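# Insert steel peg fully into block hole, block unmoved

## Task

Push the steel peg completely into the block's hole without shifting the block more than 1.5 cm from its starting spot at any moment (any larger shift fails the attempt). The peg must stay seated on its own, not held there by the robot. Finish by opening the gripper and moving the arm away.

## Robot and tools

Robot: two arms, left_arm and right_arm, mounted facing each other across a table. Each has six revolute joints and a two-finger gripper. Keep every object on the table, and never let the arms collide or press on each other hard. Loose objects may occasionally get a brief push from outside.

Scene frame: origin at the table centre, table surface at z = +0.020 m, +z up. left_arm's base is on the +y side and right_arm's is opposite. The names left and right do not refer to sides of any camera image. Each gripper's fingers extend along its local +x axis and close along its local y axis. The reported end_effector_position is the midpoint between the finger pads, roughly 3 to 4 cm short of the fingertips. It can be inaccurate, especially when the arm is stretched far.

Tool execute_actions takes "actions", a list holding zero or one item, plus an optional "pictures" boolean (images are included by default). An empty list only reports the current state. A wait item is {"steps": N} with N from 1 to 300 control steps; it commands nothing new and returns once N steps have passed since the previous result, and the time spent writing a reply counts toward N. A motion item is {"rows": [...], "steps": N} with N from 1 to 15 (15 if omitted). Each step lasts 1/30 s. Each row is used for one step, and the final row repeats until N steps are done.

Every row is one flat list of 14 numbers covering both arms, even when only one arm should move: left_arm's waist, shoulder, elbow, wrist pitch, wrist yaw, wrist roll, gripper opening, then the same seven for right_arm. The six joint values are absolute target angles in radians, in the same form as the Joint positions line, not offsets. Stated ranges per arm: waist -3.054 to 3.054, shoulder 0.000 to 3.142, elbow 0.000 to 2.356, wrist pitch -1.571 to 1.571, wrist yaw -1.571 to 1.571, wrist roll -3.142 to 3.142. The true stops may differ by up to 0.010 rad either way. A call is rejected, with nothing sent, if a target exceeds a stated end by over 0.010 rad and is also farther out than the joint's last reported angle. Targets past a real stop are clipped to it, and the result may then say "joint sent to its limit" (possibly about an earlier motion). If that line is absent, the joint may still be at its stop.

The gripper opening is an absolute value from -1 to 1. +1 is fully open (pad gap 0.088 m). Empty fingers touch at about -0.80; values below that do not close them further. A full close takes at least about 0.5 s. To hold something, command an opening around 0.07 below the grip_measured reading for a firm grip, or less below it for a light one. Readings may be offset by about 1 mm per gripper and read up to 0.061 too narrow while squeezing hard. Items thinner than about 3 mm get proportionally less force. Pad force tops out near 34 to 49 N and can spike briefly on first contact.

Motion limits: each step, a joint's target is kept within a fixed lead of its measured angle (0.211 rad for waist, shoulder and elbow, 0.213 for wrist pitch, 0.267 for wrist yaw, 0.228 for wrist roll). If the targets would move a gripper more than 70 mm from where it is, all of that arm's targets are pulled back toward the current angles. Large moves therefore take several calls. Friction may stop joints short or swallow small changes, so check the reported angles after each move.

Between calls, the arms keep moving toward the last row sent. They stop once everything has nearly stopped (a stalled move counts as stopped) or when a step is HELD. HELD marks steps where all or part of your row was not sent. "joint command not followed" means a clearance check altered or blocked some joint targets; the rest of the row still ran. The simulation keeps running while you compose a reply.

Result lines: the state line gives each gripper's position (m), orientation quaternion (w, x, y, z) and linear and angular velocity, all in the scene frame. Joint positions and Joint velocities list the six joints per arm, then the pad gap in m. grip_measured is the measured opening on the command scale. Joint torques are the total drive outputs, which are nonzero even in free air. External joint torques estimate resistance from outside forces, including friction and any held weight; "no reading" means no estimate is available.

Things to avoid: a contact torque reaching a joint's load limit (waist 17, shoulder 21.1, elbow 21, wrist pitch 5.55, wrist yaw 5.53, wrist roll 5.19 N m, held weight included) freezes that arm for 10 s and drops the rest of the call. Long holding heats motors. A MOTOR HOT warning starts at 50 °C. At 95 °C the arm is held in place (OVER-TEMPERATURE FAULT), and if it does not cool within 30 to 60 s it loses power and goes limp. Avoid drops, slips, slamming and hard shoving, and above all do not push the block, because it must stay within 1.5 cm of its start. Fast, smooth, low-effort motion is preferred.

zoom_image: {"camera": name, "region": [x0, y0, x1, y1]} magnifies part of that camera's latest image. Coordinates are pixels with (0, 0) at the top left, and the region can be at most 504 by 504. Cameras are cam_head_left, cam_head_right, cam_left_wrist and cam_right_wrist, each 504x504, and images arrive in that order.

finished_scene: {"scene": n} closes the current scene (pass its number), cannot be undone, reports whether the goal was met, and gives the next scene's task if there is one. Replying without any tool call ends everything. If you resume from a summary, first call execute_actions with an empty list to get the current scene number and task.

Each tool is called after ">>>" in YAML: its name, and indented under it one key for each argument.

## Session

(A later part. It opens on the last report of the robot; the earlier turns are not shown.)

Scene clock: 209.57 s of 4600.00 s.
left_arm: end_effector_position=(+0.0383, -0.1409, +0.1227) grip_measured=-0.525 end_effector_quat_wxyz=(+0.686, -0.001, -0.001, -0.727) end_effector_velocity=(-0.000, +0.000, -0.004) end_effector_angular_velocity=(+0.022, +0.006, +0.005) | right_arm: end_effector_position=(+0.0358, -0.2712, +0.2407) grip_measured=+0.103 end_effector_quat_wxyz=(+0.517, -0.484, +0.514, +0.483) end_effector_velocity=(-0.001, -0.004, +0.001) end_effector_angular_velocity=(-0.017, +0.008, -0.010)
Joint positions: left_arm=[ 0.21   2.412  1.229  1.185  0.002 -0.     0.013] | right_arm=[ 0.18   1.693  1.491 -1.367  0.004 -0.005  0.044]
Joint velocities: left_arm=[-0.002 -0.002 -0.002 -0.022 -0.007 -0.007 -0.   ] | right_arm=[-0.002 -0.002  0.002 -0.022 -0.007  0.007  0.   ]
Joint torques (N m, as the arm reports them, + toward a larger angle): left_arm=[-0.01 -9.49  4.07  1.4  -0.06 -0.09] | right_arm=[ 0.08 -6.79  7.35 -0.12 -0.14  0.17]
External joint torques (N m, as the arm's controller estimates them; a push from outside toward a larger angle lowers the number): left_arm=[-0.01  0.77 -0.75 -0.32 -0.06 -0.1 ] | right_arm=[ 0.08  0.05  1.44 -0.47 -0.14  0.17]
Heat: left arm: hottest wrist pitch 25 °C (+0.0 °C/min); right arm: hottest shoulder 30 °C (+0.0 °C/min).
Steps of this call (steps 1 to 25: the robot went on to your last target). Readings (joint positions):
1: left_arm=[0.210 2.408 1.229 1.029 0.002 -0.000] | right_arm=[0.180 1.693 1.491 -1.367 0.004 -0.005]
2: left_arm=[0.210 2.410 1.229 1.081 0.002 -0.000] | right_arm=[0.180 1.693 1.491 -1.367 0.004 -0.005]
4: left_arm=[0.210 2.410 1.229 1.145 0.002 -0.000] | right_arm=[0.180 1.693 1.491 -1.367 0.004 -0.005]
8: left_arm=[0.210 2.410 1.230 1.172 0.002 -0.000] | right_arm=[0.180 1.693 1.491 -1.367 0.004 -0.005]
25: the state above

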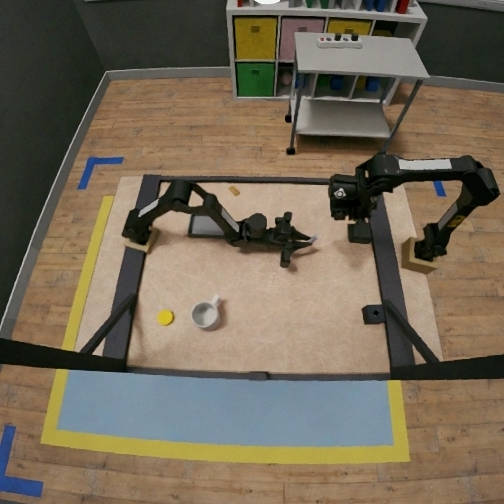

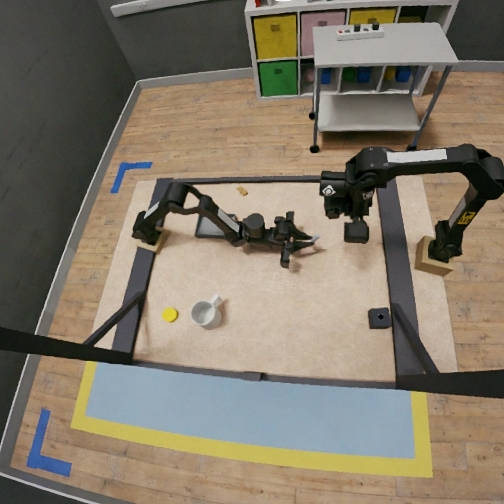

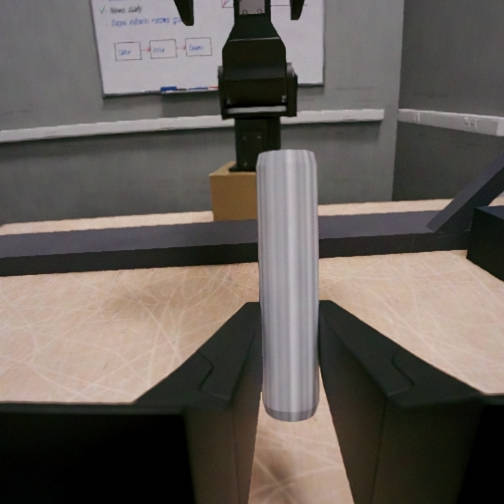

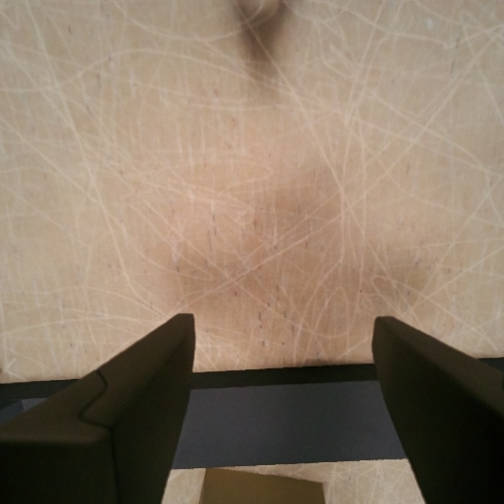

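>>> execute_actions:
  actions:
    - {"rows":[[0.21,2.412,1.23,1.19,0,-0.003,-0.6,0.185,1.75,1.58,-1.39,0,0,0.1],[0.21,2.412,1.23,1.19,0,-0.003,-0.6,0.19,1.80,1.65,-1.41,0,0,0.1],[0.21,2.412,1.23,1.19,0,-0.003,-0.6,0.197,1.85,1.72,-1.43,0,0,0.1],[0.21,2.412,1.23,1.19,0,-0.003,-0.6,0.197,1.90,1.79,-1.45,0,0,0.1],[0.21,2.412,1.23,1.19,0,-0.003,-0.6,0.197,1.95,1.86,-1.47,0,0,0.1],[0.21,2.412,1.23,1.19,0,-0.003,-0.6,0.197,2.0,1.92,-1.48,0,0,0.1],[0.21,2.412,1.23,1.19,0,-0.003,-0.6,0.197,2.05,1.97,-1.48,0,0,0.1],[0.21,2.412,1.23,1.19,0,-0.003,-0.6,0.197,2.09,2.0,-1.475,0,0,0.1],[0.21,2.412,1.23,1.19,0,-0.003,-0.6,0.197,2.118,2.012,-1.467,0,0,0.1]],"steps":15}
  pictures: false

>>> execute_actions:
  actions:
    - {"steps":12}

Scene clock: 224.80 s of 4600.00 s.
left_arm: end_effector_position=(+0.0383, -0.1409, +0.1227) grip_measured=-0.525 end_effector_quat_wxyz=(+0.686, -0.001, -0.001, -0.727) end_effector_velocity=(-0.002, +0.001, +0.002) end_effector_angular_velocity=(-0.007, +0.008, -0.010) | right_arm: end_effector_position=(+0.0366, -0.1737, +0.2276) grip_measured=+0.103 end_effector_quat_wxyz=(+0.511, -0.491, +0.514, +0.484) end_effector_velocity=(+0.003, +0.014, -0.014) end_effector_angular_velocity=(-0.031, +0.009, -0.000)
Joint positions: left_arm=[ 0.21   2.412  1.229  1.185  0.002 -0.     0.013] | right_arm=[ 0.194  2.102  1.986 -1.464  0.004 -0.005  0.044]
Joint velocities: left_arm=[-0.002 -0.002 -0.002  0.007  0.007 -0.007 -0.   ] | right_arm=[-0.007  0.09   0.081 -0.022 -0.007 -0.007 -0.   ]
Joint torques (N m, as the arm reports them, + toward a larger angle): left_arm=[ 0.02 -9.4   4.18  1.41 -0.04 -0.1 ] | right_arm=[  0.2  -10.7    8.39  -0.18  -0.16   0.16]
External joint torques (N m, as the arm's controller estimates them; a push from outside toward a larger angle lowers the number): left_arm=[ 0.13  0.85 -0.63 -0.3  -0.05 -0.11] | right_arm=[ 0.26  0.49  1.88 -0.48 -0.16  0.16]
Heat: left arm: hottest wrist pitch 28 °C (+3.0 °C/min); right arm: hottest shoulder 31 °C (+1.0 °C/min).
Steps of this call (steps 1 to 15: the robot went on to your last target; steps 16 to 90: nothing new was sent; then 11.73 s passed at rest; steps 91 to 105: all 15 steps of this action). Readings (joint positions):
91: left_arm=[0.210 2.412 1.229 1.185 0.002 -0.000] | right_arm=[0.180 1.697 1.500 -1.375 0.004 -0.005]
92: left_arm=[0.210 2.412 1.229 1.185 0.002 -0.000] | right_arm=[0.180 1.714 1.527 -1.392 0.004 -0.005]
94: left_arm=[0.210 2.412 1.229 1.185 0.002 -0.000] | right_arm=[0.184 1.775 1.628 -1.409 0.004 -0.005]
98: left_arm=[0.210 2.412 1.229 1.185 0.002 -0.000] | right_arm=[0.194 1.947 1.864 -1.459 0.004 -0.005]
105: the state above

Scene clock: 225.20 s of 4600.00 s.
left_arm: end_effector_position=(+0.0383, -0.1409, +0.1227) grip_measured=-0.525 end_effector_quat_wxyz=(+0.686, -0.001, -0.001, -0.727) end_effector_velocity=(-0.000, +0.000, -0.001) end_effector_angular_velocity=(+0.009, +0.022, +0.005) | right_arm: end_effector_position=(+0.0368, -0.1703, +0.2316) grip_measured=+0.103 end_effector_quat_wxyz=(+0.515, -0.487, +0.509, +0.488) end_effector_velocity=(-0.002, -0.003, -0.001) end_effector_angular_velocity=(-0.012, +0.008, +0.010)
Joint positions: left_arm=[ 0.21   2.412  1.229  1.185  0.002 -0.     0.013] | right_arm=[ 0.194  2.104  2.004 -1.464  0.004 -0.005  0.044]
Joint velocities: left_arm=[-0.002 -0.002 -0.002 -0.007 -0.007 -0.022 -0.   ] | right_arm=[ 0.002 -0.002 -0.007 -0.007 -0.007 -0.007  0.   ]
Joint torques (N m, as the arm reports them, + toward a larger angle): left_arm=[ 0.02 -9.39  4.19  1.41 -0.04 -0.1 ] | right_arm=[ 0.26 -9.82  7.33 -0.13 -0.15  0.17]
External joint torques (N m, as the arm's controller estimates them; a push from outside toward a larger angle lowers the number): left_arm=[ 0.    0.9  -0.65 -0.31 -0.03 -0.11] | right_arm=[ 0.14  0.04  1.47 -0.48 -0.13  0.17]
Heat: left arm: hottest wrist pitch 28 °C (+3.0 °C/min); right arm: hottest shoulder 31 °C (+1.0 °C/min).
Steps of this call (steps 1 to 12: the robot went on to your last target). Readings (joint positions):
1: left_arm=[0.210 2.412 1.229 1.185 0.002 -0.000] | right_arm=[0.194 2.104 1.989 -1.464 0.004 -0.005]
2: left_arm=[0.210 2.412 1.229 1.185 0.002 -0.000] | right_arm=[0.194 2.104 1.992 -1.464 0.004 -0.005]
4: left_arm=[0.210 2.412 1.229 1.185 0.002 -0.000] | right_arm=[0.194 2.104 2.001 -1.464 0.004 -0.005]
8: left_arm=[0.210 2.412 1.229 1.185 0.002 -0.000] | right_arm=[0.194 2.104 2.004 -1.464 0.004 -0.005]
12: the state above

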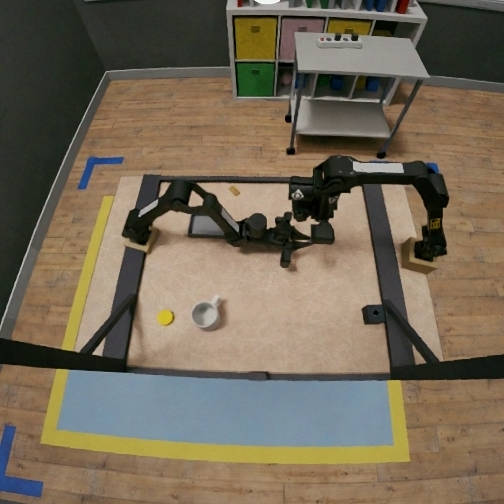

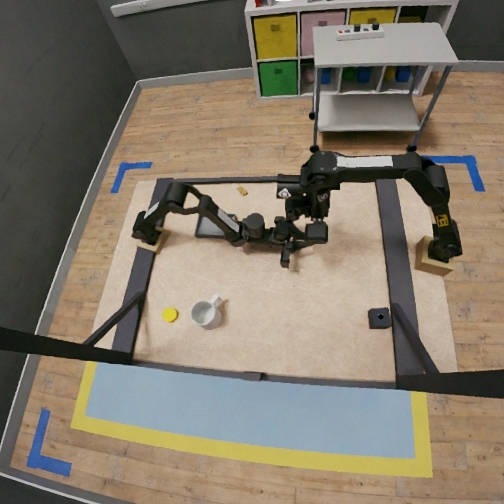

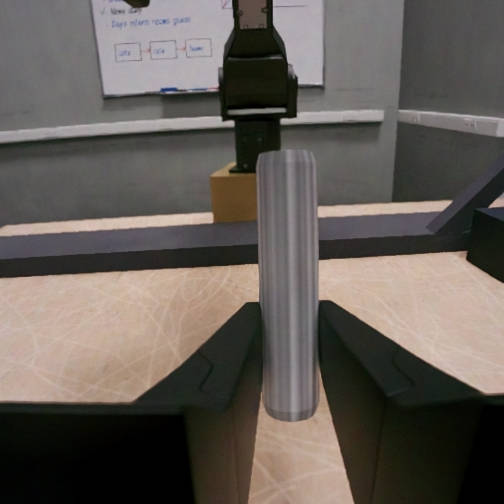

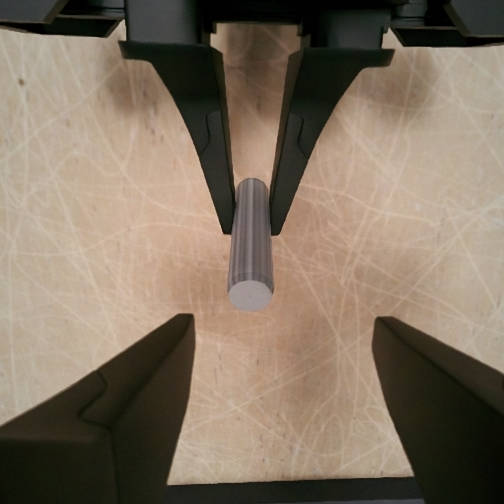

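>>> zoom_image:
  camera: "cam_right_wrist"
  region: [150, 140, 400, 360]

>>> zoom_image:
  camera: "cam_head_left"
  region: [260, 170, 380, 280]

Region (150, 140, 400, 360) of cam_right_wrist's 504x504 image, scaled by 2.016, with more detail than that image has; it fills the top 444 rows of this view, and the rest is white.

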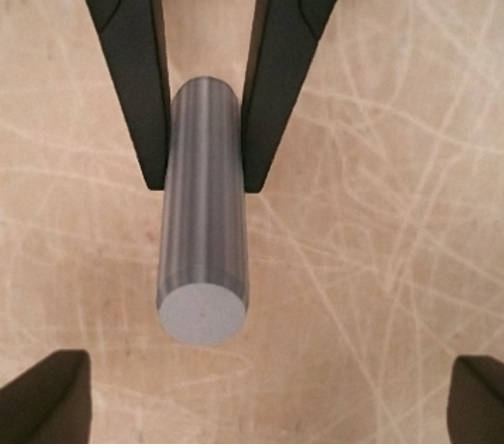

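Region (260, 170, 380, 280) of cam_head_left's 504x504 image, scaled by 4.200, with more detail than that image has; it fills the top 462 rows of this view, and the rest is white.

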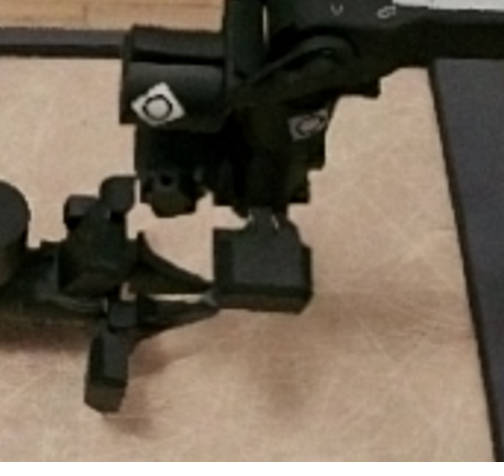

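>>> execute_actions:
  actions:
    - {"rows":[[0.21,2.412,1.23,1.19,0,-0.003,-0.62,0.205,2.07,1.98,-1.475,0,0,0.1],[0.21,2.412,1.23,1.19,0,-0.003,-0.62,0.215,2.03,1.94,-1.485,0,0,0.1],[0.21,2.43,1.245,1.21,0,-0.003,-0.62,0.22,2.03,1.94,-1.485,0,0,0.1],[0.21,2.45,1.262,1.235,0,-0.003,-0.62,0.22,2.03,1.94,-1.485,0,0,0.1],[0.21,2.47,1.28,1.26,0,-0.003,-0.62,0.22,2.03,1.94,-1.485,0,0,0.1],[0.21,2.49,1.297,1.285,0,-0.003,-0.62,0.22,2.03,1.94,-1.485,0,0,0.1],[0.21,2.51,1.315,1.31,0,-0.003,-0.62,0.22,2.03,1.94,-1.485,0,0,0.1],[0.21,2.53,1.332,1.335,0,-0.003,-0.62,0.22,2.03,1.94,-1.485,0,0,0.1],[0.21,2.55,1.35,1.36,0,-0.003,-0.62,0.22,2.03,1.94,-1.485,0,0,0.1],[0.21,2.57,1.367,1.385,0,-0.003,-0.62,0.22,2.03,1.94,-1.485,0,0,0.1],[0.21,2.59,1.385,1.41,0,-0.003,-0.62,0.22,2.03,1.94,-1.485,0,0,0.1],[0.21,2.605,1.40,1.435,0,-0.003,-0.62,0.22,2.03,1.94,-1.485,0,0,0.1],[0.21,2.62,1.415,1.46,0,-0.003,-0.62,0.22,2.03,1.94,-1.485,0,0,0.1],[0.21,2.634,1.428,1.487,0,-0.003,-0.62,0.22,2.03,1.94,-1.485,0,0,0.1]],"steps":15}
  pictures: false

>>> execute_actions:
  actions:
    - {"steps":20}

>>> zoom_image:
  camera: "cam_right_wrist"
  region: [150, 140, 400, 360]

Scene clock: 271.83 s of 4600.00 s.
left_arm: end_effector_position=(+0.0373, -0.1583, +0.1260) grip_measured=-0.525 end_effector_quat_wxyz=(+0.682, -0.081, -0.076, -0.723) end_effector_velocity=(-0.001, -0.018, +0.002) end_effector_angular_velocity=(-0.436, +0.033, +0.003) | right_arm: end_effector_position=(+0.0259, -0.1864, +0.2435) grip_measured=+0.103 end_effector_quat_wxyz=(+0.508, -0.494, +0.504, +0.494) end_effector_velocity=(-0.000, -0.005, -0.003) end_effector_angular_velocity=(-0.022, +0.008, +0.005)
Joint positions: left_arm=[ 0.21   2.598  1.385  1.436  0.002 -0.     0.013] | right_arm=[ 0.22   2.038  1.953 -1.482  0.003 -0.005  0.044]
Joint velocities: left_arm=[-0.002  0.369  0.315  0.491 -0.007 -0.007 -0.   ] | right_arm=[-0.002 -0.002 -0.017 -0.007 -0.007 -0.007 -0.   ]
Joint torques (N m, as the arm reports them, + toward a larger angle): left_arm=[ 0.   -9.26  5.3   1.44 -0.04 -0.1 ] | right_arm=[  0.07 -11.94   4.9   -0.1   -0.15   0.16]
External joint torques (N m, as the arm's controller estimates them; a push from outside toward a larger angle lowers the number): left_arm=[-0.02  2.32  0.62 -0.2  -0.04 -0.11] | right_arm=[ 0.06 -2.46 -1.01 -0.47 -0.14  0.16]
Heat: left arm: hottest wrist pitch 33 °C (+7.1 °C/min); right arm: hottest shoulder 36 °C (+5.1 °C/min).
Steps of this call (steps 1 to 30: the robot went on to your last target; steps 31 to 90: nothing new was sent; then 43.13 s passed at rest; steps 91 to 105: all 15 steps of this action). Readings (joint positions):
91: left_arm=[0.210 2.412 1.229 1.185 0.002 -0.000] | right_arm=[0.195 2.103 2.004 -1.465 0.004 -0.005]
92: left_arm=[0.210 2.412 1.229 1.185 0.002 -0.000] | right_arm=[0.196 2.097 1.997 -1.465 0.004 -0.005]
94: left_arm=[0.210 2.416 1.230 1.195 0.002 -0.000] | right_arm=[0.204 2.076 1.971 -1.481 0.004 -0.005]
98: left_arm=[0.210 2.469 1.277 1.272 0.002 -0.000] | right_arm=[0.219 2.045 1.959 -1.482 0.003 -0.005]
105: the state above

Scene clock: 272.50 s of 4600.00 s.
left_arm: end_effector_position=(+0.0372, -0.1596, +0.1306) grip_measured=-0.525 end_effector_quat_wxyz=(+0.680, -0.098, -0.092, -0.721) end_effector_velocity=(+0.002, -0.000, -0.001) end_effector_angular_velocity=(+0.008, +0.012, +0.017) | right_arm: end_effector_position=(+0.0259, -0.1865, +0.2434) grip_measured=+0.103 end_effector_quat_wxyz=(+0.507, -0.494, +0.504, +0.494) end_effector_velocity=(-0.002, -0.006, -0.001) end_effector_angular_velocity=(-0.027, +0.008, -0.005)
Joint positions: left_arm=[ 0.21   2.623  1.412  1.481  0.002 -0.     0.013] | right_arm=[ 0.22   2.038  1.953 -1.482  0.003 -0.005  0.044]
Joint velocities: left_arm=[-0.002 -0.002 -0.002 -0.007 -0.022 -0.007 -0.   ] | right_arm=[ 0.002 -0.002 -0.007 -0.022 -0.007  0.007  0.   ]
Joint torques (N m, as the arm reports them, + toward a larger angle): left_arm=[ 0.04 -8.83  5.4   1.4  -0.04 -0.09] | right_arm=[  0.01 -12.18   4.78  -0.09  -0.15   0.16]
External joint torques (N m, as the arm's controller estimates them; a push from outside toward a larger angle lowers the number): left_arm=[ 0.02  1.98  0.87 -0.15 -0.03 -0.1 ] | right_arm=[ 0.   -2.72 -1.08 -0.42 -0.14  0.16]
Heat: left arm: hottest wrist pitch 33 °C (+7.0 °C/min); right arm: hottest shoulder 36 °C (+5.0 °C/min).
Steps of this call (steps 1 to 20: the robot went on to your last target). Readings (joint positions):
1: left_arm=[0.210 2.609 1.393 1.449 0.002 -0.000] | right_arm=[0.220 2.038 1.953 -1.482 0.003 -0.005]
2: left_arm=[0.210 2.615 1.398 1.458 0.002 -0.000] | right_arm=[0.220 2.038 1.953 -1.482 0.003 -0.005]
4: left_arm=[0.210 2.621 1.404 1.470 0.002 -0.000] | right_arm=[0.220 2.038 1.953 -1.482 0.003 -0.005]
8: left_arm=[0.210 2.623 1.410 1.479 0.002 -0.000] | right_arm=[0.220 2.038 1.953 -1.482 0.003 -0.005]
20: the state above

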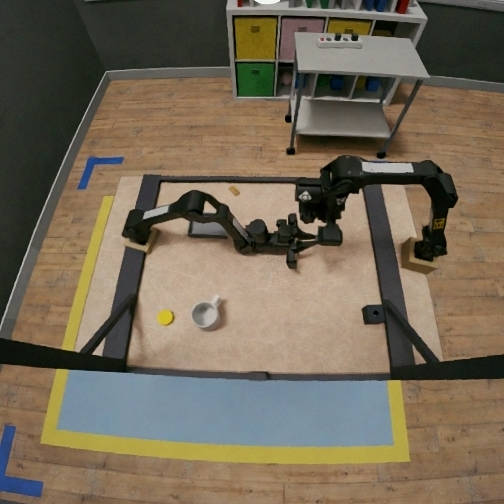

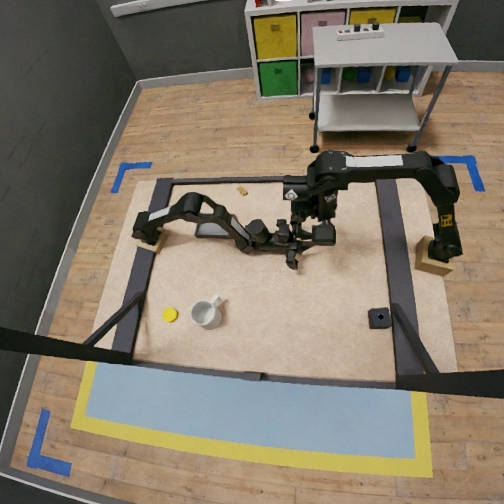

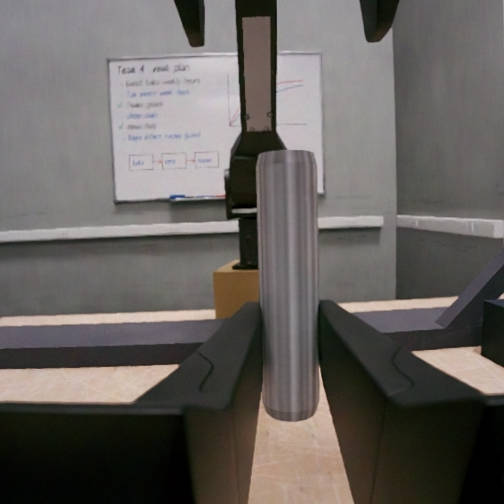

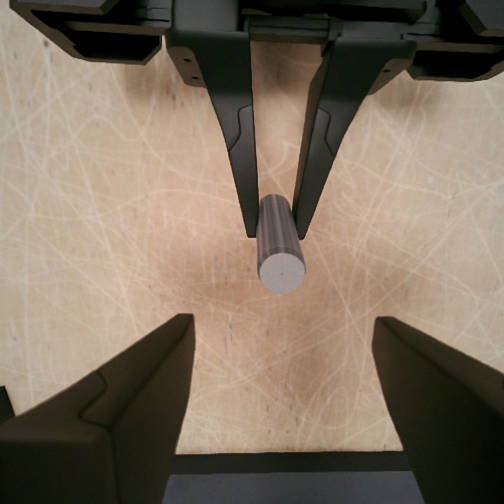

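Region (150, 140, 400, 360) of cam_right_wrist's 504x504 image, scaled by 2.016, with more detail than that image has; it fills the top 444 rows of this view, and the rest is white.

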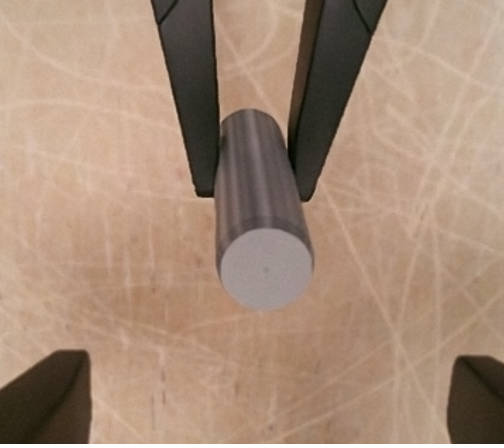

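>>> execute_actions:
  actions:
    - {"rows":[[0.21,2.634,1.428,1.487,0,-0.003,-0.62,0.213,2.025,1.92,-1.46,0,0,0.1],[0.21,2.634,1.428,1.487,0,-0.003,-0.62,0.213,2.02,1.89,-1.43,0,0,0.1],[0.21,2.634,1.428,1.487,0,-0.003,-0.62,0.213,2.015,1.86,-1.405,0,0,0.1],[0.21,2.634,1.428,1.487,0,-0.003,-0.62,0.213,2.012,1.83,-1.38,0,0,0.1],[0.21,2.634,1.428,1.487,0,-0.003,-0.62,0.213,2.012,1.80,-1.355,0,0,0.1],[0.21,2.634,1.428,1.487,0,-0.003,-0.62,0.213,2.012,1.76,-1.321,0,0,0.1]],"steps":15}
  pictures: false

>>> execute_actions:
  actions:
    - {"steps":8}

Scene clock: 290.77 s of 4600.00 s.
left_arm: end_effector_position=(+0.0372, -0.1596, +0.1306) grip_measured=-0.525 end_effector_quat_wxyz=(+0.680, -0.098, -0.092, -0.721) end_effector_velocity=(-0.000, -0.000, -0.001) end_effector_angular_velocity=(+0.008, +0.009, +0.003) | right_arm: end_effector_position=(+0.0275, -0.1883, +0.2064) grip_measured=+0.103 end_effector_quat_wxyz=(+0.509, -0.493, +0.505, +0.493) end_effector_velocity=(-0.003, -0.006, -0.005) end_effector_angular_velocity=(-0.026, +0.023, -0.010)
Joint positions: left_arm=[ 0.21   2.623  1.412  1.481  0.002 -0.     0.013] | right_arm=[ 0.216  2.018  1.775 -1.325  0.003 -0.005  0.044]
Joint velocities: left_arm=[-0.002 -0.002 -0.002 -0.007 -0.007 -0.007  0.   ] | right_arm=[-0.002 -0.002 -0.022 -0.007 -0.022  0.007 -0.   ]
Joint torques (N m, as the arm reports them, + toward a larger angle): left_arm=[ 0.   -8.89  5.33  1.4  -0.03 -0.09] | right_arm=[ -0.27 -11.59   4.99   0.24  -0.13   0.17]
External joint torques (N m, as the arm's controller estimates them; a push from outside toward a larger angle lowers the number): left_arm=[ 0.    1.96  0.8  -0.16 -0.03 -0.1 ] | right_arm=[-0.27 -2.38 -0.9  -0.08 -0.12  0.16]
Heat: left arm: hottest wrist pitch 34 °C (+5.0 °C/min); right arm: hottest shoulder 39 °C (+7.1 °C/min).
Steps of this call (steps 1 to 15: the robot went on to your last target; steps 16 to 90: nothing new was sent; then 14.77 s passed at rest; steps 91 to 105: all 15 steps of this action). Readings (joint positions):
91: left_arm=[0.210 2.623 1.412 1.481 0.002 -0.000] | right_arm=[0.220 2.038 1.951 -1.481 0.003 -0.005]
92: left_arm=[0.210 2.623 1.412 1.481 0.002 -0.000] | right_arm=[0.220 2.036 1.942 -1.473 0.003 -0.005]
94: left_arm=[0.210 2.623 1.412 1.481 0.002 -0.000] | right_arm=[0.218 2.026 1.906 -1.434 0.003 -0.005]
98: left_arm=[0.210 2.623 1.412 1.481 0.002 -0.000] | right_arm=[0.216 2.018 1.809 -1.354 0.003 -0.005]
105: the state above

Scene clock: 291.03 s of 4600.00 s.
left_arm: end_effector_position=(+0.0372, -0.1596, +0.1306) grip_measured=-0.525 end_effector_quat_wxyz=(+0.680, -0.098, -0.092, -0.721) end_effector_velocity=(-0.000, -0.001, -0.004) end_effector_angular_velocity=(+0.022, +0.008, +0.003) | right_arm: end_effector_position=(+0.0275, -0.1885, +0.2058) grip_measured=+0.103 end_effector_quat_wxyz=(+0.508, -0.493, +0.506, +0.493) end_effector_velocity=(-0.000, -0.000, -0.001) end_effector_angular_velocity=(+0.003, +0.007, -0.010)
Joint positions: left_arm=[ 0.21   2.623  1.412  1.481  0.002 -0.     0.013] | right_arm=[ 0.216  2.018  1.773 -1.324  0.003 -0.005  0.044]
Joint velocities: left_arm=[-0.002 -0.002 -0.002 -0.022 -0.007 -0.007 -0.   ] | right_arm=[-0.002 -0.002 -0.007  0.007 -0.007  0.007 -0.   ]
Joint torques (N m, as the arm reports them, + toward a larger angle): left_arm=[-0.03 -8.9   5.36  1.4  -0.04 -0.1 ] | right_arm=[ -0.29 -11.73   4.84   0.24  -0.16   0.17]
External joint torques (N m, as the arm's controller estimates them; a push from outside toward a larger angle lowers the number): left_arm=[-0.02  1.98  0.8  -0.15 -0.04 -0.11] | right_arm=[-0.29 -2.38 -1.12 -0.12 -0.15  0.17]
Heat: left arm: hottest wrist pitch 34 °C (+5.0 °C/min); right arm: hottest shoulder 39 °C (+7.0 °C/min).
Steps of this call (steps 1 to 8: the robot went on to your last target). Readings (joint positions):
1: left_arm=[0.210 2.623 1.412 1.481 0.002 -0.000] | right_arm=[0.216 2.018 1.774 -1.325 0.003 -0.005]
2: left_arm=[0.210 2.623 1.412 1.481 0.002 -0.000] | right_arm=[0.216 2.018 1.774 -1.325 0.003 -0.005]
4: left_arm=[0.210 2.623 1.412 1.481 0.002 -0.000] | right_arm=[0.216 2.018 1.773 -1.325 0.003 -0.005]
8: the state above

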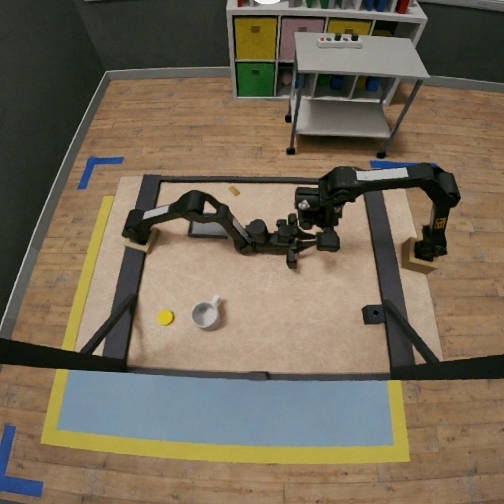

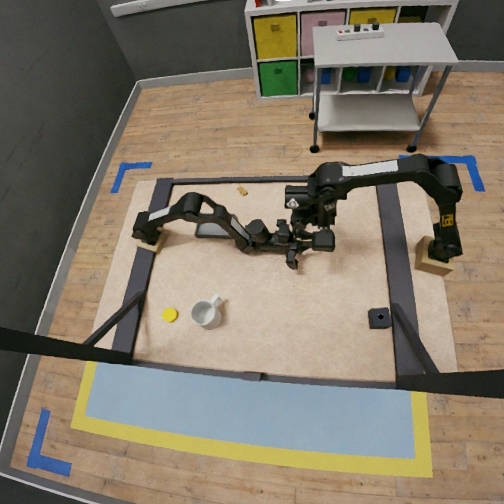

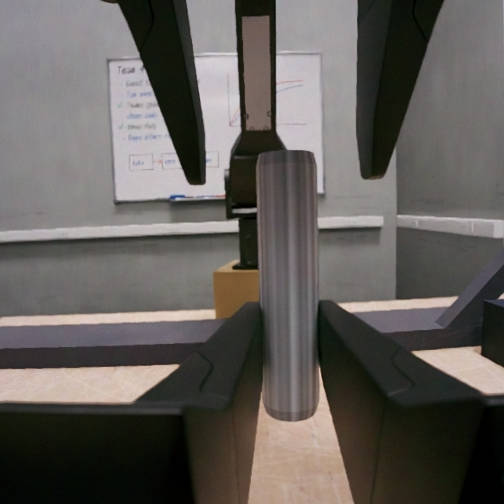

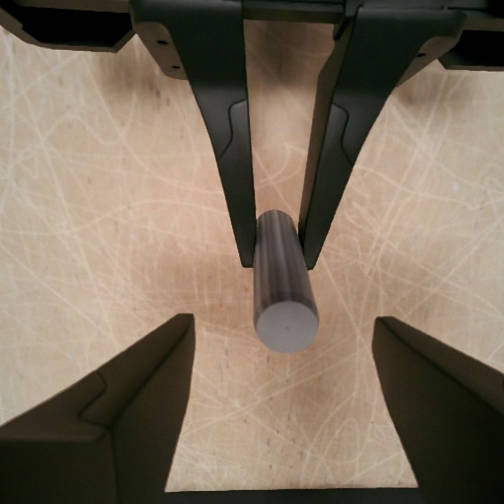

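>>> execute_actions:
  actions:
    - {"rows":[[0.21,2.634,1.428,1.487,0,-0.003,-0.62,0.221,2.04,1.76,-1.31,0,0,0.0],[0.21,2.634,1.428,1.487,0,-0.003,-0.62,0.221,2.054,1.76,-1.30,0,0,-0.1],[0.21,2.634,1.428,1.487,0,-0.003,-0.62,0.221,2.054,1.75,-1.29,0,0,-0.15],[0.21,2.634,1.428,1.487,0,-0.003,-0.62,0.221,2.054,1.74,-1.28,0,0,-0.2],[0.21,2.634,1.428,1.487,0,-0.003,-0.62,0.221,2.054,1.73,-1.27,0,0,-0.2],[0.21,2.634,1.428,1.487,0,-0.003,-0.62,0.221,2.054,1.714,-1.256,0,0,-0.2]],"steps":15}
  pictures: false

>>> execute_actions:
  actions:
    - {"steps":8}

Scene clock: 307.60 s of 4600.00 s.
left_arm: end_effector_position=(+0.0372, -0.1596, +0.1306) grip_measured=-0.525 end_effector_quat_wxyz=(+0.680, -0.098, -0.092, -0.721) end_effector_velocity=(+0.003, +0.001, +0.002) end_effector_angular_velocity=(-0.007, +0.009, +0.008) | right_arm: end_effector_position=(+0.0267, -0.1848, +0.1867) grip_measured=-0.195 end_effector_quat_wxyz=(+0.507, -0.494, +0.506, +0.493) end_effector_velocity=(+0.002, -0.000, -0.001) end_effector_angular_velocity=(+0.003, +0.007, +0.000)
Joint positions: left_arm=[ 0.21   2.623  1.412  1.481  0.002 -0.     0.013] | right_arm=[ 0.218  2.038  1.727 -1.259  0.003 -0.005  0.029]
Joint velocities: left_arm=[ 0.002 -0.002 -0.002  0.007 -0.007 -0.007  0.   ] | right_arm=[-0.007 -0.002 -0.007  0.007 -0.007 -0.007 -0.001]
Joint torques (N m, as the arm reports them, + toward a larger angle): left_arm=[ 0.01 -8.87  5.35  1.4  -0.04 -0.1 ] | right_arm=[ 0.22 -9.14  4.87  0.25 -0.13  0.17]
External joint torques (N m, as the arm's controller estimates them; a push from outside toward a larger angle lowers the number): left_arm=[-0.07  2.12  0.73 -0.18 -0.04 -0.11] | right_arm=[ 0.33  0.24 -0.98 -0.06 -0.13  0.17]
Heat: left arm: hottest wrist pitch 34 °C (+3.0 °C/min); right arm: hottest shoulder 40 °C (+6.1 °C/min).
Steps of this call (steps 1 to 15: the robot went on to your last target; steps 16 to 90: nothing new was sent; then 13.07 s passed at rest; steps 91 to 105: all 15 steps of this action). Readings (joint positions):
91: left_arm=[0.210 2.623 1.412 1.481 0.002 -0.000] | right_arm=[0.216 2.018 1.773 -1.323 0.003 -0.005]
92: left_arm=[0.210 2.623 1.412 1.481 0.002 -0.000] | right_arm=[0.216 2.018 1.773 -1.319 0.003 -0.005]
94: left_arm=[0.210 2.623 1.412 1.481 0.002 -0.000] | right_arm=[0.216 2.022 1.769 -1.302 0.003 -0.005]
98: left_arm=[0.210 2.623 1.412 1.481 0.002 -0.000] | right_arm=[0.218 2.030 1.740 -1.272 0.003 -0.005]
105: the state above

Scene clock: 307.87 s of 4600.00 s.
left_arm: end_effector_position=(+0.0372, -0.1596, +0.1306) grip_measured=-0.525 end_effector_quat_wxyz=(+0.680, -0.098, -0.092, -0.721) end_effector_velocity=(-0.003, +0.000, -0.001) end_effector_angular_velocity=(+0.008, +0.019, -0.015) | right_arm: end_effector_position=(+0.0267, -0.1848, +0.1866) grip_measured=-0.197 end_effector_quat_wxyz=(+0.507, -0.494, +0.506, +0.493) end_effector_velocity=(-0.000, -0.005, +0.002) end_effector_angular_velocity=(-0.017, +0.008, -0.010)
Joint positions: left_arm=[ 0.21   2.623  1.412  1.481  0.002 -0.     0.013] | right_arm=[ 0.218  2.038  1.726 -1.259  0.003 -0.005  0.029]
Joint velocities: left_arm=[-0.002 -0.002 -0.002 -0.007  0.007 -0.022 -0.   ] | right_arm=[-0.002 -0.007 -0.002 -0.022 -0.007  0.007 -0.   ]
Joint torques (N m, as the arm reports them, + toward a larger angle): left_arm=[ 0.02 -8.91  5.35  1.4  -0.03 -0.1 ] | right_arm=[ 0.22 -9.    4.84  0.24 -0.16  0.17]
External joint torques (N m, as the arm's controller estimates them; a push from outside toward a larger angle lowers the number): left_arm=[ 0.05  1.93  0.8  -0.15 -0.04 -0.11] | right_arm=[ 0.23  0.48 -1.08 -0.11 -0.15  0.17]
Heat: left arm: hottest wrist pitch 34 °C (+3.0 °C/min); right arm: hottest shoulder 40 °C (+6.0 °C/min).
Steps of this call (steps 1 to 8: the robot went on to your last target). Readings (joint positions):
1: left_arm=[0.210 2.623 1.412 1.481 0.002 -0.000] | right_arm=[0.218 2.038 1.727 -1.259 0.003 -0.005]
2: left_arm=[0.210 2.623 1.412 1.481 0.002 -0.000] | right_arm=[0.218 2.038 1.727 -1.259 0.003 -0.005]
4: left_arm=[0.210 2.623 1.412 1.481 0.002 -0.000] | right_arm=[0.218 2.038 1.726 -1.259 0.003 -0.005]
8: the state above

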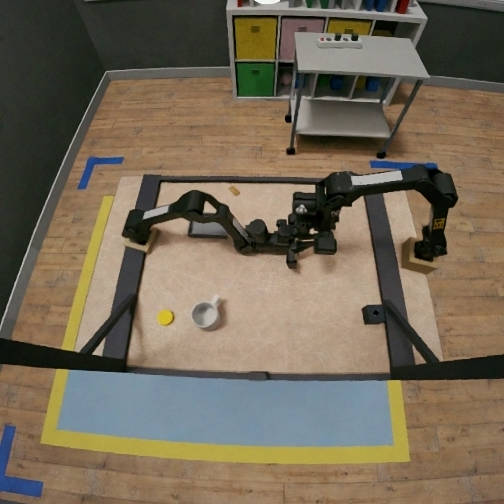

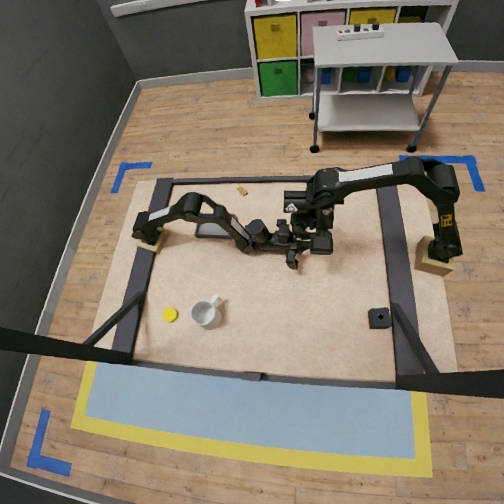

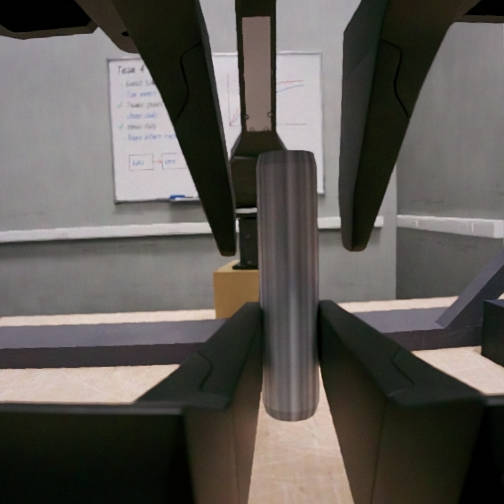

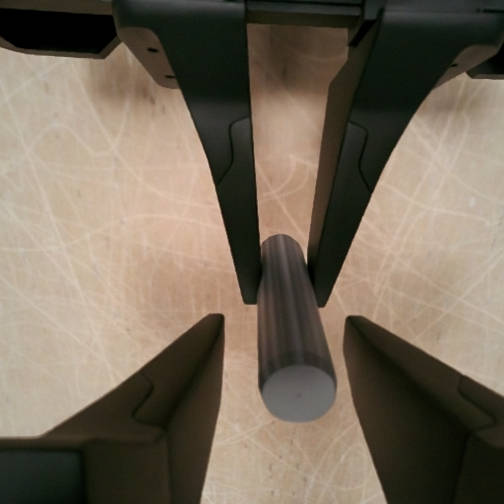

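>>> execute_actions:
  actions:
    - {"rows":[[0.21,2.634,1.428,1.487,0,-0.003,-0.62,0.221,2.054,1.714,-1.256,0,0,-0.26],[0.21,2.634,1.428,1.487,0,-0.003,-0.62,0.221,2.054,1.714,-1.256,0,0,-0.32],[0.21,2.634,1.428,1.487,0,-0.003,-0.62,0.221,2.054,1.714,-1.256,0,0,-0.37],[0.21,2.634,1.428,1.487,0,-0.003,-0.62,0.221,2.054,1.714,-1.256,0,0,-0.41],[0.21,2.634,1.428,1.487,0,-0.003,-0.62,0.221,2.054,1.714,-1.256,0,0,-0.44],[0.21,2.634,1.428,1.487,0,-0.003,-0.62,0.221,2.054,1.714,-1.256,0,0,-0.47],[0.21,2.634,1.428,1.487,0,-0.003,-0.62,0.221,2.054,1.714,-1.256,0,0,-0.50],[0.21,2.634,1.428,1.487,0,-0.003,-0.62,0.221,2.054,1.714,-1.256,0,0,-0.53],[0.21,2.634,1.428,1.487,0,-0.003,-0.62,0.221,2.054,1.714,-1.256,0,0,-0.56],[0.21,2.634,1.428,1.487,0,-0.003,-0.62,0.221,2.054,1.714,-1.256,0,0,-0.62]],"steps":15}
  pictures: false

Scene clock: 318.37 s of 4600.00 s.
left_arm: end_effector_position=(+0.0362, -0.1596, +0.1306) grip_measured=-0.525 end_effector_quat_wxyz=(+0.679, -0.098, -0.092, -0.722) end_effector_velocity=(-0.006, -0.001, +0.001) end_effector_angular_velocity=(+0.003, +0.005, -0.016) | right_arm: end_effector_position=(+0.0267, -0.1848, +0.1866) grip_measured=-0.535 end_effector_quat_wxyz=(+0.507, -0.494, +0.506, +0.493) end_effector_velocity=(-0.000, -0.002, +0.000) end_effector_angular_velocity=(-0.007, +0.008, -0.010)
Joint positions: left_arm=[ 0.209  2.623  1.412  1.481  0.003 -0.     0.013] | right_arm=[ 0.218  2.038  1.726 -1.259  0.003 -0.005  0.013]
Joint velocities: left_arm=[-0.007 -0.002  0.002 -0.007  0.007 -0.007  0.   ] | right_arm=[-0.002 -0.002 -0.002 -0.007 -0.007  0.007 -0.   ]
Joint torques (N m, as the arm reports them, + toward a larger angle): left_arm=[ 0.12 -8.97  5.29  1.38 -0.07 -0.09] | right_arm=[ 0.18 -8.84  4.95  0.22 -0.15  0.15]
External joint torques (N m, as the arm's controller estimates them; a push from outside toward a larger angle lowers the number): left_arm=[ 0.2   1.99  0.69 -0.19 -0.07 -0.1 ] | right_arm=[ 0.18  0.7  -1.02 -0.13 -0.14  0.15]
Heat: left arm: hottest wrist pitch 35 °C (+3.0 °C/min); right arm: hottest shoulder 39 °C (+4.1 °C/min).
Steps of this call (steps 1 to 15: the robot went on to your last target; steps 16 to 90: nothing new was sent; then 7.00 s passed at rest; steps 91 to 105: all 15 steps of this action). Readings (joint positions):
91: left_arm=[0.210 2.623 1.412 1.481 0.002 -0.000] | right_arm=[0.218 2.038 1.726 -1.259 0.003 -0.005]
92: left_arm=[0.210 2.623 1.412 1.481 0.002 -0.000] | right_arm=[0.218 2.038 1.726 -1.259 0.003 -0.005]
94: left_arm=[0.210 2.623 1.412 1.481 0.002 -0.000] | right_arm=[0.218 2.038 1.726 -1.259 0.003 -0.005]
98: left_arm=[0.210 2.623 1.412 1.481 0.002 -0.000] | right_arm=[0.218 2.038 1.726 -1.259 0.003 -0.005]
105: the state above

>>> execute_actions:
  actions:
    - {"rows":[[0.21,2.634,1.428,1.487,0,-0.003,0.0,0.221,2.054,1.714,-1.256,0,0,-0.62]],"steps":12}

Scene clock: 322.33 s of 4600.00 s.
left_arm: end_effector_position=(+0.0361, -0.1601, +0.1335) grip_measured=-0.011 end_effector_quat_wxyz=(+0.679, -0.101, -0.096, -0.721) end_effector_velocity=(-0.003, +0.001, +0.002) end_effector_angular_velocity=(-0.007, +0.009, -0.002) | right_arm: end_effector_position=(+0.0267, -0.1847, +0.1861) grip_measured=-0.535 end_effector_quat_wxyz=(+0.507, -0.494, +0.505, +0.493) end_effector_velocity=(-0.000, -0.001, +0.002) end_effector_angular_velocity=(-0.002, +0.007, +0.005)
Joint positions: left_arm=[ 0.209  2.623  1.417  1.486  0.003 -0.     0.038] | right_arm=[ 0.218  2.038  1.725 -1.257  0.003 -0.005  0.013]
Joint velocities: left_arm=[-0.007 -0.002 -0.002  0.007 -0.007 -0.007  0.004] | right_arm=[-0.002 -0.002  0.002 -0.007 -0.007 -0.007  0.   ]
Joint torques (N m, as the arm reports them, + toward a larger angle): left_arm=[ 0.17 -8.89  4.79  1.11 -0.06 -0.08] | right_arm=[ 0.22 -9.11  5.07  0.16 -0.14  0.15]
External joint torques (N m, as the arm's controller estimates them; a push from outside toward a larger angle lowers the number): left_arm=[ 0.24  2.08  0.18 -0.46 -0.07 -0.09] | right_arm=[ 0.21  0.4  -0.9  -0.2  -0.13  0.15]
Heat: left arm: hottest wrist pitch 35 °C (+3.0 °C/min); right arm: hottest shoulder 39 °C (+4.1 °C/min).
Steps of this call (steps 1 to 15: the robot went on to your last target; steps 16 to 90: nothing new was sent; then 0.57 s passed at rest; steps 91 to 102: all 12 steps of this action). Readings (joint positions):
91: left_arm=[0.209 2.623 1.412 1.481 0.003 -0.000] | right_arm=[0.218 2.038 1.726 -1.259 0.003 -0.005]
92: left_arm=[0.209 2.623 1.412 1.482 0.003 -0.000] | right_arm=[0.218 2.038 1.726 -1.257 0.003 -0.005]
94: left_arm=[0.209 2.623 1.414 1.485 0.003 -0.000] | right_arm=[0.218 2.038 1.725 -1.257 0.003 -0.005]
98: left_arm=[0.209 2.623 1.417 1.486 0.003 -0.000] | right_arm=[0.218 2.038 1.725 -1.257 0.003 -0.005]
102: the state above

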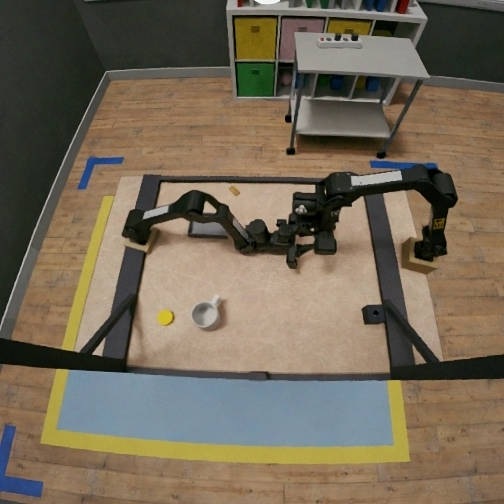

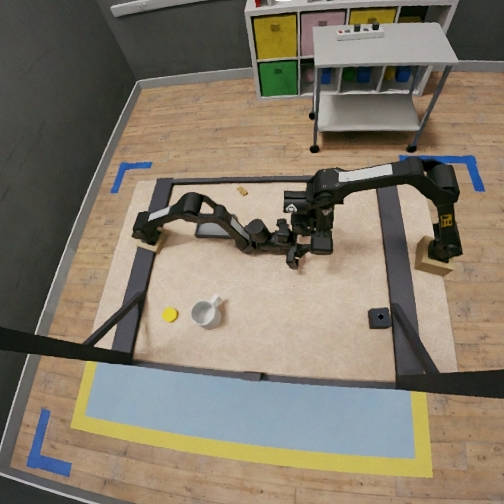

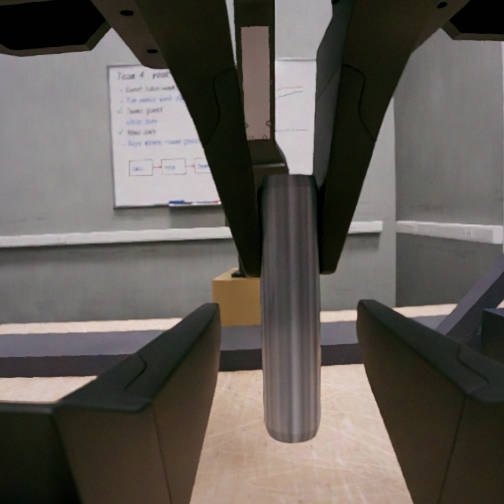

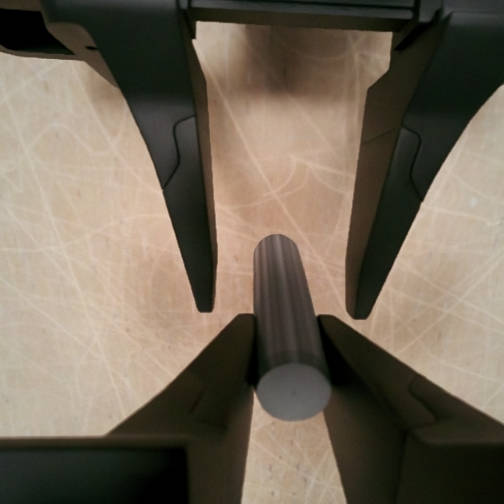

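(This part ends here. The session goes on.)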